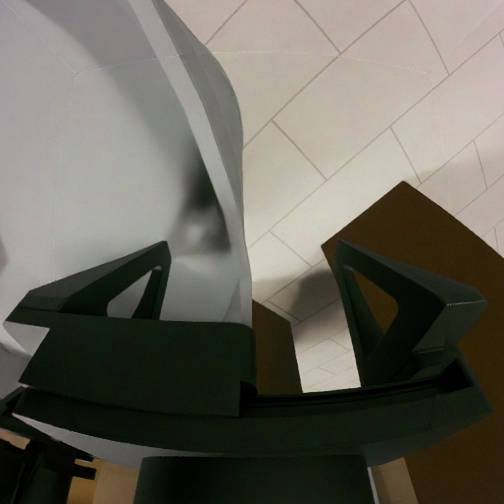

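Emit:
execute_actions:
  actions:
    - {"arm1":{"joints":{"gripper_m":0}},"arm6":{"joints":{"gripper_m":0}},"arm2":{"joints":{"gripper_m":0}},"arm5":{"joints":{"gripper_m":0,"joint1_rad":-0.08}}}
  cameras: []

Emit:
execute_actions:
  actions:
    - {"arm1":{"joints":{"joint2_rad":2.56,"joint3_rad":0.875,"joint4_rad":0.2}},"arm2":{"joints":{"joint2_rad":2.25,"joint3_rad":0.79,"joint4_rad":-0.01}},"arm5":{"joints":{"joint2_rad":2.70,"joint3_rad":1.065,"joint4_rad":0.147}},"arm6":{"joints":{"joint2_rad":2.405,"joint3_rad":1.04,"joint4_rad":-0.085}}}
  cameras: []

Emit:
execute_actions:
  actions:
    - {"arm1":{"joints":{"joint2_rad":2.385,"joint3_rad":0.775,"joint4_rad":0.132}},"arm2":{"joints":{"joint2_rad":2.07,"joint3_rad":0.745,"joint4_rad":-0.126}},"arm5":{"joints":{"joint2_rad":2.54,"joint3_rad":0.948,"joint4_rad":0.111}},"arm6":{"joints":{"joint2_rad":2.245,"joint3_rad":0.97,"joint4_rad":-0.166}}}
  cameras: []

Scene clock: 18.73 s.
Joint torques (N m, as the arm reports them, + toward a larger angle): arm1=[  1.06 -11.81  -2.13   0.29  -0.06  -0.02] | arm2=[  0.   -10.33   0.37   0.88  -0.19   0.61] | arm3=[-1.12  4.6   9.17  0.74 -0.01 -0.05] | arm4=[-0.46  5.71 10.83  1.26  0.09 -0.04] | arm5=[  2.96 -17.65  -1.05   0.44  -0.08  -0.45] | arm6=[ -0.48 -16.12  -0.14  -0.1    0.8   -0.19]
arm1.joint_positions: joint1_rad=+0.039 joint2_rad=+2.692 joint3_rad=+0.914 joint4_rad=+0.214 joint5_rad=-0.002 joint6_rad=-0.881 gripper_m=+0.001
arm1.joint_status: all done
arm1.hand: x=+0.3915 y=+0.1471 z=+0.3157 quat_wxyz=(-0.002, -0.381, -0.924, +0.001) (m; scene frame)
arm2.joint_positions: joint1_rad=+0.137 joint2_rad=+2.387 joint3_rad=+0.807 joint4_rad=+0.018 joint5_rad=+0.004 joint6_rad=+1.016 gripper_m=+0.002
arm2.joint_status: all done
arm2.hand: x=+0.1101 y=+0.1440 z=+0.3168 quat_wxyz=(-0.001, -0.910, -0.415, +0.002) (m; scene frame)
arm3.joint_positions: joint1_rad=-0.490 joint2_rad=+0.058 joint3_rad=+0.505 joint4_rad=-1.488 joint5_rad=+0.002 joint6_rad=+0.011 gripper_m=+0.095
arm3.joint_status: not commanded
arm3.hand: x=-0.5092 y=+0.4241 z=+0.8350 quat_wxyz=(-0.121, -0.860, -0.440, +0.227) (m; scene frame)
arm4.joint_positions: joint1_rad=+0.697 joint2_rad=+0.059 joint3_rad=+0.397 joint4_rad=-1.292 joint5_rad=-0.001 joint6_rad=+0.008 gripper_m=+0.094
arm4.joint_status: not commanded
arm4.hand: x=-0.6119 y=-0.0797 z=+0.7461 quat_wxyz=(-0.200, +0.718, -0.629, -0.222) (m; scene frame)
arm5.joint_positions: joint1_rad=-0.085 joint2_rad=+2.832 joint3_rad=+1.106 joint4_rad=+0.158 joint5_rad=+0.000 joint6_rad=-1.002 gripper_m=+0.002
arm5.joint_status: all done
arm5.hand: x=+0.1048 y=-0.1241 z=+0.3160 quat_wxyz=(-0.003, +0.917, -0.399, -0.002) (m; scene frame)
arm6.joint_positions: joint1_rad=-0.135 joint2_rad=+2.546 joint3_rad=+1.054 joint4_rad=-0.058 joint5_rad=-0.013 joint6_rad=+1.023 gripper_m=+0.002
arm6.joint_status: all done
arm6.hand: x=+0.3892 y=-0.1211 z=+0.3164 quat_wxyz=(+0.003, +0.354, -0.935, -0.006) (m; scene frame)
pictures: none
No camera images: the call's "cameras" was empty. Leave "cameras" out to get every camera's image.

Scene clock: 19.63 s.
Joint torques (N m, as the arm reports them, + toward a larger angle): arm1=[  1.25 -21.44  -4.21  -0.74  -0.15   0.  ] | arm2=[ -0.01 -21.12  -0.81  -0.08  -0.27   0.63] | arm3=[-1.11  4.62  9.18  0.72 -0.01 -0.05] | arm4=[-0.63  5.88 10.81  1.24  0.09 -0.04] | arm5=[  3.37 -30.79  -3.89  -0.29  -0.04  -0.49] | arm6=[ -0.48 -28.58  -0.26  -1.2    0.71  -0.22]
arm1.joint_positions: joint1_rad=+0.039 joint2_rad=+2.678 joint3_rad=+0.905 joint4_rad=+0.214 joint5_rad=+0.001 joint6_rad=-0.880 gripper_m=+0.001
arm1.joint_status: all done
arm1.hand: x=+0.3910 y=+0.1460 z=+0.3204 quat_wxyz=(-0.002, -0.381, -0.924, +0.004) (m; scene frame)
arm2.joint_positions: joint1_rad=+0.137 joint2_rad=+2.371 joint3_rad=+0.802 joint4_rad=+0.006 joint5_rad=+0.006 joint6_rad=+1.014 gripper_m=+0.002
arm2.joint_status: all done
arm2.hand: x=+0.1100 y=+0.1427 z=+0.3220 quat_wxyz=(-0.001, -0.909, -0.416, +0.003) (m; scene frame)
arm3.joint_positions: joint1_rad=-0.490 joint2_rad=+0.058 joint3_rad=+0.505 joint4_rad=-1.488 joint5_rad=+0.002 joint6_rad=+0.011 gripper_m=+0.095
arm3.joint_status: not commanded
arm3.hand: x=-0.5092 y=+0.4241 z=+0.8350 quat_wxyz=(-0.121, -0.860, -0.440, +0.227) (m; scene frame)
arm4.joint_positions: joint1_rad=+0.697 joint2_rad=+0.059 joint3_rad=+0.397 joint4_rad=-1.292 joint5_rad=-0.001 joint6_rad=+0.008 gripper_m=+0.094
arm4.joint_status: not commanded
arm4.hand: x=-0.6119 y=-0.0797 z=+0.7461 quat_wxyz=(-0.200, +0.718, -0.629, -0.222) (m; scene frame)
arm5.joint_positions: joint1_rad=-0.085 joint2_rad=+2.817 joint3_rad=+1.094 joint4_rad=+0.158 joint5_rad=+0.000 joint6_rad=-1.001 gripper_m=+0.002
arm5.joint_status: all done
arm5.hand: x=+0.1050 y=-0.1233 z=+0.3214 quat_wxyz=(-0.004, +0.917, -0.399, -0.002) (m; scene frame)
arm6.joint_positions: joint1_rad=-0.135 joint2_rad=+2.531 joint3_rad=+1.046 joint4_rad=-0.058 joint5_rad=-0.014 joint6_rad=+1.023 gripper_m=+0.002
arm6.joint_status: all done
arm6.hand: x=+0.3888 y=-0.1195 z=+0.3217 quat_wxyz=(+0.002, +0.354, -0.935, -0.009) (m; scene frame)
pictures: none
No camera images: the call's "cameras" was empty. Leave "cameras" out to get every camera's image.

Scene clock: 20.60 s.
Joint torques (N m, as the arm reports them, + toward a larger angle): arm1=[  1.14 -19.61  -1.57  -0.74  -0.15   0.  ] | arm2=[  0.1  -18.26   3.31   0.37  -0.25   0.63] | arm3=[-1.07  4.68  9.18  0.74 -0.01 -0.05] | arm4=[-0.47  5.84 10.81  1.27  0.1  -0.04] | arm5=[  3.13 -27.62  -1.9    0.05  -0.17  -0.48] | arm6=[ -0.75 -26.23   2.57  -0.5    0.75  -0.23]
arm1.joint_positions: joint1_rad=+0.040 joint2_rad=+2.482 joint3_rad=+0.779 joint4_rad=+0.146 joint5_rad=+0.001 joint6_rad=-0.880 gripper_m=+0.001
arm1.joint_status: all done
arm1.hand: x=+0.3913 y=+0.1469 z=+0.3859 quat_wxyz=(-0.002, -0.381, -0.925, +0.005) (m; scene frame)
arm2.joint_positions: joint1_rad=+0.137 joint2_rad=+2.161 joint3_rad=+0.727 joint4_rad=-0.124 joint5_rad=+0.006 joint6_rad=+1.013 gripper_m=+0.002
arm2.joint_status: all done
arm2.hand: x=+0.1104 y=+0.1417 z=+0.3875 quat_wxyz=(-0.004, -0.909, -0.416, +0.004) (m; scene frame)
arm3.joint_positions: joint1_rad=-0.490 joint2_rad=+0.058 joint3_rad=+0.505 joint4_rad=-1.488 joint5_rad=+0.002 joint6_rad=+0.011 gripper_m=+0.095
arm3.joint_status: not commanded
arm3.hand: x=-0.5092 y=+0.4241 z=+0.8350 quat_wxyz=(-0.121, -0.860, -0.440, +0.227) (m; scene frame)
arm4.joint_positions: joint1_rad=+0.697 joint2_rad=+0.059 joint3_rad=+0.397 joint4_rad=-1.292 joint5_rad=-0.001 joint6_rad=+0.008 gripper_m=+0.094
arm4.joint_status: not commanded
arm4.hand: x=-0.6119 y=-0.0797 z=+0.7461 quat_wxyz=(-0.200, +0.718, -0.629, -0.222) (m; scene frame)
arm5.joint_positions: joint1_rad=-0.085 joint2_rad=+2.635 joint3_rad=+0.957 joint4_rad=+0.115 joint5_rad=+0.001 joint6_rad=-1.001 gripper_m=+0.002
arm5.joint_status: all done
arm5.hand: x=+0.1056 y=-0.1226 z=+0.3871 quat_wxyz=(-0.005, +0.917, -0.399, -0.002) (m; scene frame)
arm6.joint_positions: joint1_rad=-0.136 joint2_rad=+2.344 joint3_rad=+0.953 joint4_rad=-0.153 joint5_rad=-0.012 joint6_rad=+1.022 gripper_m=+0.002
arm6.joint_status: all done
arm6.hand: x=+0.3893 y=-0.1199 z=+0.3884 quat_wxyz=(+0.001, +0.354, -0.935, -0.008) (m; scene frame)
pictures: none
No camera images: the call's "cameras" was empty. Leave "cameras" out to get every camera's image.

Emit:
execute_actions:
  actions:
    - {"arm1":{"joints":{"joint1_rad":0.0,"joint2_rad":2.145,"joint3_rad":0.76,"joint4_rad":-0.076,"joint6_rad":-0.92}},"arm2":{"joints":{"joint1_rad":0.075,"joint2_rad":1.86,"joint3_rad":0.785,"joint4_rad":-0.36,"joint6_rad":0.955}},"arm5":{"joints":{"joint1_rad":-0.05,"joint2_rad":2.35,"joint3_rad":0.765,"joint4_rad":0.091,"joint6_rad":-0.97}},"arm6":{"joints":{"joint1_rad":-0.08,"joint2_rad":2.045,"joint3_rad":0.865,"joint4_rad":-0.264,"joint6_rad":1.075}}}
  cameras: []

Emit:
execute_actions:
  actions:
    - {"arm1":{"joints":{"joint1_rad":-0.035,"joint2_rad":1.925,"joint3_rad":0.80,"joint4_rad":-0.307,"joint6_rad":-0.955}},"arm6":{"joints":{"joint1_rad":-0.03,"joint2_rad":1.825,"joint3_rad":0.795,"joint4_rad":-0.409,"joint6_rad":1.12}},"arm2":{"joints":{"joint1_rad":0.022,"joint2_rad":1.69,"joint3_rad":0.863,"joint4_rad":-0.593,"joint6_rad":0.9}},"arm5":{"joints":{"joint1_rad":-0.025,"joint2_rad":2.125,"joint3_rad":0.61,"joint4_rad":0.018,"joint6_rad":-0.94}}}
  cameras: []

Emit:
execute_actions:
  actions:
    - {"arm1":{"joints":{"joint2_rad":1.72,"joint3_rad":0.81,"joint4_rad":-0.504}},"arm6":{"joints":{"joint2_rad":1.635,"joint3_rad":0.83,"joint4_rad":-0.617}},"arm2":{"joints":{"joint2_rad":1.53,"joint3_rad":0.92,"joint4_rad":-0.801}},"arm5":{"joints":{"joint2_rad":1.86,"joint3_rad":0.575,"joint4_rad":-0.19}}}
  cameras: []

Emit:
execute_actions:
  actions:
    - {"arm1":{"joints":{"joint2_rad":1.54,"joint3_rad":0.865,"joint4_rad":-0.71}},"arm6":{"joints":{"joint2_rad":1.47,"joint3_rad":0.905,"joint4_rad":-0.825}},"arm2":{"joints":{"joint2_rad":1.405,"joint3_rad":1.015,"joint4_rad":-1.0}},"arm5":{"joints":{"joint2_rad":1.595,"joint3_rad":0.591,"joint4_rad":-0.435}}}
  cameras: []

Scene clock: 24.83 s.
Joint torques (N m, as the arm reports them, + toward a larger angle): arm1=[  0.03 -20.34   1.29  -0.86  -0.8   -0.07] | arm2=[ -1.31 -18.65   7.49  -0.14  -0.09   0.11] | arm3=[-1.09  4.62  9.17  0.73  0.   -0.05] | arm4=[-0.59  5.86 10.82  1.27  0.08 -0.05] | arm5=[  3.27 -25.02  -1.37  -0.08  -0.17   0.  ] | arm6=[  0.44 -24.53   4.39  -0.69   0.74  -0.11]
arm1.joint_positions: joint1_rad=+0.010 joint2_rad=+2.256 joint3_rad=+0.748 joint4_rad=-0.060 joint5_rad=+0.017 joint6_rad=-0.903 gripper_m=+0.001
arm1.joint_status: all done
arm1.hand: x=+0.3760 y=+0.1248 z=+0.4551 quat_wxyz=(+0.007, -0.384, -0.923, +0.002) (m; scene frame)
arm2.joint_positions: joint1_rad=+0.079 joint2_rad=+1.964 joint3_rad=+0.743 joint4_rad=-0.343 joint5_rad=+0.002 joint6_rad=+0.950 gripper_m=+0.002
arm2.joint_status: all done
arm2.hand: x=+0.0961 y=+0.1190 z=+0.4539 quat_wxyz=(-0.001, -0.908, -0.419, +0.001) (m; scene frame)
arm3.joint_positions: joint1_rad=-0.490 joint2_rad=+0.058 joint3_rad=+0.505 joint4_rad=-1.488 joint5_rad=+0.002 joint6_rad=+0.011 gripper_m=+0.095
arm3.joint_status: not commanded
arm3.hand: x=-0.5092 y=+0.4241 z=+0.8350 quat_wxyz=(-0.121, -0.860, -0.440, +0.227) (m; scene frame)
arm4.joint_positions: joint1_rad=+0.697 joint2_rad=+0.059 joint3_rad=+0.397 joint4_rad=-1.292 joint5_rad=-0.001 joint6_rad=+0.008 gripper_m=+0.094
arm4.joint_status: not commanded
arm4.hand: x=-0.6119 y=-0.0797 z=+0.7461 quat_wxyz=(-0.200, +0.718, -0.629, -0.222) (m; scene frame)
arm5.joint_positions: joint1_rad=-0.055 joint2_rad=+2.432 joint3_rad=+0.772 joint4_rad=+0.100 joint5_rad=+0.000 joint6_rad=-0.962 gripper_m=+0.002
arm5.joint_status: all done
arm5.hand: x=+0.0900 y=-0.1450 z=+0.4574 quat_wxyz=(-0.006, +0.915, -0.403, -0.003) (m; scene frame)
arm6.joint_positions: joint1_rad=-0.085 joint2_rad=+2.130 joint3_rad=+0.831 joint4_rad=-0.253 joint5_rad=-0.014 joint6_rad=+1.081 gripper_m=+0.002
arm6.joint_status: all done
arm6.hand: x=+0.3727 y=-0.1450 z=+0.4579 quat_wxyz=(+0.004, +0.351, -0.936, -0.004) (m; scene frame)
pictures: none
joint command not followed: on one or more control steps a check withheld the commanded joint targets of the arm2 arm, and it was not sent them on those steps.
cause: the commanded joint targets would bring a part of the robot too close to another arm (this arm's wrist (the part past joint 4) and the other arm's wrist (the part past joint 4)); next, command targets that bring no part of the robot closer to that arm.
No camera images: the call's "cameras" was empty. Leave "cameras" out to get every camera's image.

Scene clock: 25.87 s.
Joint torques (N m, as the arm reports them, + toward a larger angle): arm1=[  0.49 -20.53   5.81  -0.9   -0.85   0.02] | arm2=[ -1.19 -16.92  11.99  -0.22   0.03   0.18] | arm3=[-1.11  4.67  9.17  0.74 -0.01 -0.05] | arm4=[-0.56  5.77 10.8   1.22  0.09 -0.05] | arm5=[  2.49 -22.21  -0.11   0.04  -0.36   0.  ] | arm6=[  0.05 -21.34   6.71  -0.96   0.72  -0.14]
arm1.joint_positions: joint1_rad=-0.027 joint2_rad=+2.037 joint3_rad=+0.756 joint4_rad=-0.292 joint5_rad=+0.019 joint6_rad=-0.947 gripper_m=+0.001
arm1.joint_status: all done
arm1.hand: x=+0.3597 y=+0.1043 z=+0.5275 quat_wxyz=(+0.009, -0.381, -0.925, -0.001) (m; scene frame)
arm2.joint_positions: joint1_rad=+0.022 joint2_rad=+1.779 joint3_rad=+0.794 joint4_rad=-0.569 joint5_rad=-0.001 joint6_rad=+0.888 gripper_m=+0.002
arm2.joint_status: all done
arm2.hand: x=+0.0804 y=+0.0953 z=+0.5269 quat_wxyz=(-0.005, -0.907, -0.421, +0.001) (m; scene frame)
arm3.joint_positions: joint1_rad=-0.490 joint2_rad=+0.058 joint3_rad=+0.505 joint4_rad=-1.488 joint5_rad=+0.002 joint6_rad=+0.011 gripper_m=+0.095
arm3.joint_status: not commanded
arm3.hand: x=-0.5092 y=+0.4241 z=+0.8350 quat_wxyz=(-0.121, -0.860, -0.440, +0.227) (m; scene frame)
arm4.joint_positions: joint1_rad=+0.697 joint2_rad=+0.059 joint3_rad=+0.397 joint4_rad=-1.292 joint5_rad=-0.001 joint6_rad=+0.008 gripper_m=+0.094
arm4.joint_status: not commanded
arm4.hand: x=-0.6119 y=-0.0797 z=+0.7461 quat_wxyz=(-0.200, +0.718, -0.629, -0.222) (m; scene frame)
arm5.joint_positions: joint1_rad=-0.024 joint2_rad=+2.197 joint3_rad=+0.614 joint4_rad=+0.023 joint5_rad=+0.006 joint6_rad=-0.938 gripper_m=+0.002
arm5.joint_status: all done
arm5.hand: x=+0.0768 y=-0.1681 z=+0.5277 quat_wxyz=(-0.007, +0.916, -0.400, +0.000) (m; scene frame)
arm6.joint_positions: joint1_rad=-0.034 joint2_rad=+1.901 joint3_rad=+0.750 joint4_rad=-0.403 joint5_rad=-0.013 joint6_rad=+1.124 gripper_m=+0.002
arm6.joint_status: all done
arm6.hand: x=+0.3584 y=-0.1670 z=+0.5286 quat_wxyz=(+0.004, +0.354, -0.935, -0.003) (m; scene frame)
pictures: none
No camera images: the call's "cameras" was empty. Leave "cameras" out to get every camera's image.

Scene clock: 26.93 s.
Joint torques (N m, as the arm reports them, + toward a larger angle): arm1=[  0.38 -18.98   9.23  -0.72  -0.85   0.02] | arm2=[ -1.16 -15.41  15.38  -0.27   0.11   0.19] | arm3=[-1.15  4.6   9.19  0.74 -0.01 -0.05] | arm4=[-0.53  5.82 10.86  1.28  0.09 -0.04] | arm5=[  2.42 -22.46   3.29  -0.06  -0.28   0.03] | arm6=[ -0.54 -19.28  10.67  -0.98   0.62  -0.08]
arm1.joint_positions: joint1_rad=-0.027 joint2_rad=+1.826 joint3_rad=+0.742 joint4_rad=-0.493 joint5_rad=+0.019 joint6_rad=-0.947 gripper_m=+0.001
arm1.joint_status: all done
arm1.hand: x=+0.3598 y=+0.1049 z=+0.5976 quat_wxyz=(+0.010, -0.381, -0.925, -0.003) (m; scene frame)
arm2.joint_positions: joint1_rad=+0.022 joint2_rad=+1.608 joint3_rad=+0.831 joint4_rad=-0.779 joint5_rad=-0.003 joint6_rad=+0.888 gripper_m=+0.002
arm2.joint_status: all done
arm2.hand: x=+0.0806 y=+0.0966 z=+0.5970 quat_wxyz=(-0.005, -0.907, -0.421, +0.000) (m; scene frame)
arm3.joint_positions: joint1_rad=-0.490 joint2_rad=+0.058 joint3_rad=+0.505 joint4_rad=-1.488 joint5_rad=+0.002 joint6_rad=+0.011 gripper_m=+0.095
arm3.joint_status: not commanded
arm3.hand: x=-0.5092 y=+0.4241 z=+0.8350 quat_wxyz=(-0.121, -0.860, -0.440, +0.227) (m; scene frame)
arm4.joint_positions: joint1_rad=+0.697 joint2_rad=+0.059 joint3_rad=+0.397 joint4_rad=-1.292 joint5_rad=-0.001 joint6_rad=+0.008 gripper_m=+0.094
arm4.joint_status: not commanded
arm4.hand: x=-0.6119 y=-0.0797 z=+0.7461 quat_wxyz=(-0.200, +0.718, -0.629, -0.222) (m; scene frame)
arm5.joint_positions: joint1_rad=-0.023 joint2_rad=+1.943 joint3_rad=+0.563 joint4_rad=-0.176 joint5_rad=+0.005 joint6_rad=-0.936 gripper_m=+0.002
arm5.joint_status: all done
arm5.hand: x=+0.0768 y=-0.1661 z=+0.5957 quat_wxyz=(-0.009, +0.916, -0.400, -0.001) (m; scene frame)
arm6.joint_positions: joint1_rad=-0.034 joint2_rad=+1.700 joint3_rad=+0.752 joint4_rad=-0.597 joint5_rad=-0.012 joint6_rad=+1.126 gripper_m=+0.002
arm6.joint_status: all done
arm6.hand: x=+0.3585 y=-0.1681 z=+0.5976 quat_wxyz=(+0.003, +0.353, -0.936, -0.007) (m; scene frame)
pictures: none
No camera images: the call's "cameras" was empty. Leave "cameras" out to get every camera's image.

Scene clock: 29.00 s.
Joint torques (N m, as the arm reports them, + toward a larger angle): arm1=[  0.53 -16.86  14.19  -1.17  -0.37   0.09] | arm2=[ -0.9  -14.92  18.3   -0.04   0.67   0.21] | arm3=[-1.15  4.68  9.18  0.73 -0.01 -0.05] | arm4=[-0.54  5.82 10.81  1.27  0.09 -0.03] | arm5=[  2.19 -22.6    7.5   -0.16  -0.81   0.05] | arm6=[  0.6  -16.61  14.51  -0.64   0.08  -0.05]
arm1.joint_positions: joint1_rad=-0.030 joint2_rad=+1.631 joint3_rad=+0.754 joint4_rad=-0.689 joint5_rad=+0.006 joint6_rad=-0.952 gripper_m=+0.001
arm1.joint_status: joint3_rad time_out (moved +0.011 of +0.123); the others done
arm1.on_its_own: joint3_rad reads +0.754 and still pushes toward +0.865 since a time_out
arm1.hand: x=+0.3612 y=+0.1075 z=+0.6661 quat_wxyz=(+0.002, -0.380, -0.925, +0.001) (m; scene frame)
arm2.joint_positions: joint1_rad=+0.020 joint2_rad=+1.484 joint3_rad=+0.908 joint4_rad=-0.985 joint5_rad=-0.016 joint6_rad=+0.886 gripper_m=+0.002
arm2.joint_status: joint3_rad time_out (moved +0.076 of +0.184); the others done
arm2.on_its_own: joint3_rad reads +0.908 and still pushes toward +1.015 since a time_out
arm2.hand: x=+0.0818 y=+0.0974 z=+0.6637 quat_wxyz=(-0.004, -0.907, -0.421, -0.007) (m; scene frame)
arm3.joint_positions: joint1_rad=-0.490 joint2_rad=+0.058 joint3_rad=+0.505 joint4_rad=-1.488 joint5_rad=+0.002 joint6_rad=+0.011 gripper_m=+0.095
arm3.joint_status: not commanded
arm3.hand: x=-0.5092 y=+0.4241 z=+0.8350 quat_wxyz=(-0.121, -0.860, -0.440, +0.227) (m; scene frame)
arm4.joint_positions: joint1_rad=+0.697 joint2_rad=+0.059 joint3_rad=+0.397 joint4_rad=-1.292 joint5_rad=-0.001 joint6_rad=+0.008 gripper_m=+0.094
arm4.joint_status: not commanded
arm4.hand: x=-0.6119 y=-0.0797 z=+0.7461 quat_wxyz=(-0.200, +0.718, -0.629, -0.222) (m; scene frame)
arm5.joint_positions: joint1_rad=-0.023 joint2_rad=+1.692 joint3_rad=+0.560 joint4_rad=-0.420 joint5_rad=+0.015 joint6_rad=-0.936 gripper_m=+0.002
arm5.joint_status: all done
arm5.hand: x=+0.0791 y=-0.1638 z=+0.6645 quat_wxyz=(-0.012, +0.916, -0.400, +0.003) (m; scene frame)
arm6.joint_positions: joint1_rad=-0.034 joint2_rad=+1.527 joint3_rad=+0.797 joint4_rad=-0.810 joint5_rad=+0.000 joint6_rad=+1.124 gripper_m=+0.002
arm6.joint_status: joint3_rad time_out (moved +0.045 of +0.153); the others done
arm6.on_its_own: joint3_rad reads +0.797 and still pushes toward +0.905 since a time_out
arm6.hand: x=+0.3605 y=-0.1686 z=+0.6675 quat_wxyz=(-0.003, +0.354, -0.935, -0.009) (m; scene frame)
pictures: none
joint command not followed: on one or more control steps a check withheld the commanded joint targets of the arm1 arm, and it was not sent them on those steps.
cause: the commanded joint targets would bring a part of the robot too close to another arm (this arm's wrist (the part past joint 4) and the other arm's wrist (the part past joint 4)); next, command targets that bring no part of the robot closer to that arm.
joint command not followed: on one or more control steps a check withheld the commanded joint targets of the arm6 arm, and it was not sent them on those steps.
cause: the commanded joint targets would bring a part of the robot too close to another arm (this arm's wrist (the part past joint 4) and the other arm's wrist (the part past joint 4)); next, command targets that bring no part of the robot closer to that arm.
No camera images: the call's "cameras" was empty. Leave "cameras" out to get every camera's image.

Emit:
execute_actions:
  actions:
    - {"arm1":{"joints":{"joint2_rad":1.385,"joint3_rad":0.95,"joint4_rad":-0.925}},"arm6":{"joints":{"joint2_rad":1.335,"joint3_rad":1.0,"joint4_rad":-1.04}},"arm2":{"joints":{"joint2_rad":1.315,"joint3_rad":1.145,"joint4_rad":-1.2}},"arm5":{"joints":{"joint2_rad":1.375,"joint3_rad":0.665,"joint4_rad":-0.70}}}
  cameras: ["cam_high"]

Scene clock: 31.93 s.
Joint torques (N m, as the arm reports them, + toward a larger angle): arm1=[  0.69 -16.73  15.7   -1.57  -0.68   0.1 ] | arm2=[ -0.76 -14.56  19.8   -0.22   0.     0.22] | arm3=[-1.07  4.62  9.16  0.73 -0.01 -0.05] | arm4=[-0.61  5.8  10.82  1.25  0.1  -0.04] | arm5=[  2.44 -17.87  14.89  -1.2   -0.57   0.05] | arm6=[  0.11 -16.59  16.14  -0.75   0.58  -0.07]
arm1.joint_positions: joint1_rad=-0.030 joint2_rad=+1.484 joint3_rad=+0.820 joint4_rad=-0.895 joint5_rad=+0.014 joint6_rad=-0.954 gripper_m=+0.001
arm1.joint_status: joint3_rad time_out (moved +0.066 of +0.196); the others done
arm1.on_its_own: joint3_rad reads +0.820 and still pushes toward +0.932 since a time_out
arm1.hand: x=+0.3592 y=+0.1051 z=+0.7334 quat_wxyz=(+0.006, -0.379, -0.925, +0.005) (m; scene frame)
arm2.joint_positions: joint1_rad=+0.020 joint2_rad=+1.394 joint3_rad=+1.021 joint4_rad=-1.180 joint5_rad=-0.001 joint6_rad=+0.884 gripper_m=+0.002
arm2.joint_status: joint3_rad time_out (moved +0.113 of +0.237); the others done
arm2.on_its_own: joint3_rad reads +1.021 and still pushes toward +1.133 since a time_out
arm2.hand: x=+0.0799 y=+0.0937 z=+0.7343 quat_wxyz=(-0.006, -0.907, -0.422, +0.002) (m; scene frame)
arm3.joint_positions: joint1_rad=-0.490 joint2_rad=+0.058 joint3_rad=+0.505 joint4_rad=-1.488 joint5_rad=+0.002 joint6_rad=+0.011 gripper_m=+0.095
arm3.joint_status: not commanded
arm3.hand: x=-0.5092 y=+0.4241 z=+0.8350 quat_wxyz=(-0.121, -0.860, -0.440, +0.227) (m; scene frame)
arm4.joint_positions: joint1_rad=+0.697 joint2_rad=+0.059 joint3_rad=+0.397 joint4_rad=-1.292 joint5_rad=-0.001 joint6_rad=+0.008 gripper_m=+0.094
arm4.joint_status: not commanded
arm4.hand: x=-0.6119 y=-0.0797 z=+0.7461 quat_wxyz=(-0.200, +0.718, -0.629, -0.222) (m; scene frame)
arm5.joint_positions: joint1_rad=-0.023 joint2_rad=+1.452 joint3_rad=+0.579 joint4_rad=-0.666 joint5_rad=+0.010 joint6_rad=-0.939 gripper_m=+0.002
arm5.joint_status: all done
arm5.hand: x=+0.0778 y=-0.1679 z=+0.7343 quat_wxyz=(-0.018, +0.917, -0.398, -0.001) (m; scene frame)
arm6.joint_positions: joint1_rad=-0.034 joint2_rad=+1.394 joint3_rad=+0.871 joint4_rad=-1.021 joint5_rad=-0.010 joint6_rad=+1.124 gripper_m=+0.002
arm6.joint_status: joint3_rad time_out (moved +0.074 of +0.203); the others done
arm6.on_its_own: joint3_rad reads +0.871 and still pushes toward +0.983 since a time_out
arm6.hand: x=+0.3598 y=-0.1737 z=+0.7351 quat_wxyz=(+0.002, +0.354, -0.935, -0.008) (m; scene frame)
pictures: cam_high
Images, in order (width x height): cam_high 504x504.

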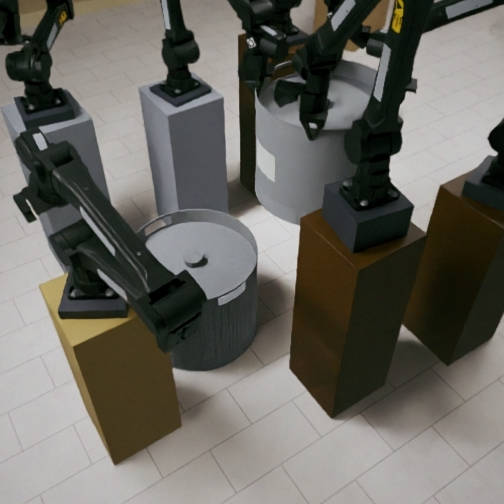

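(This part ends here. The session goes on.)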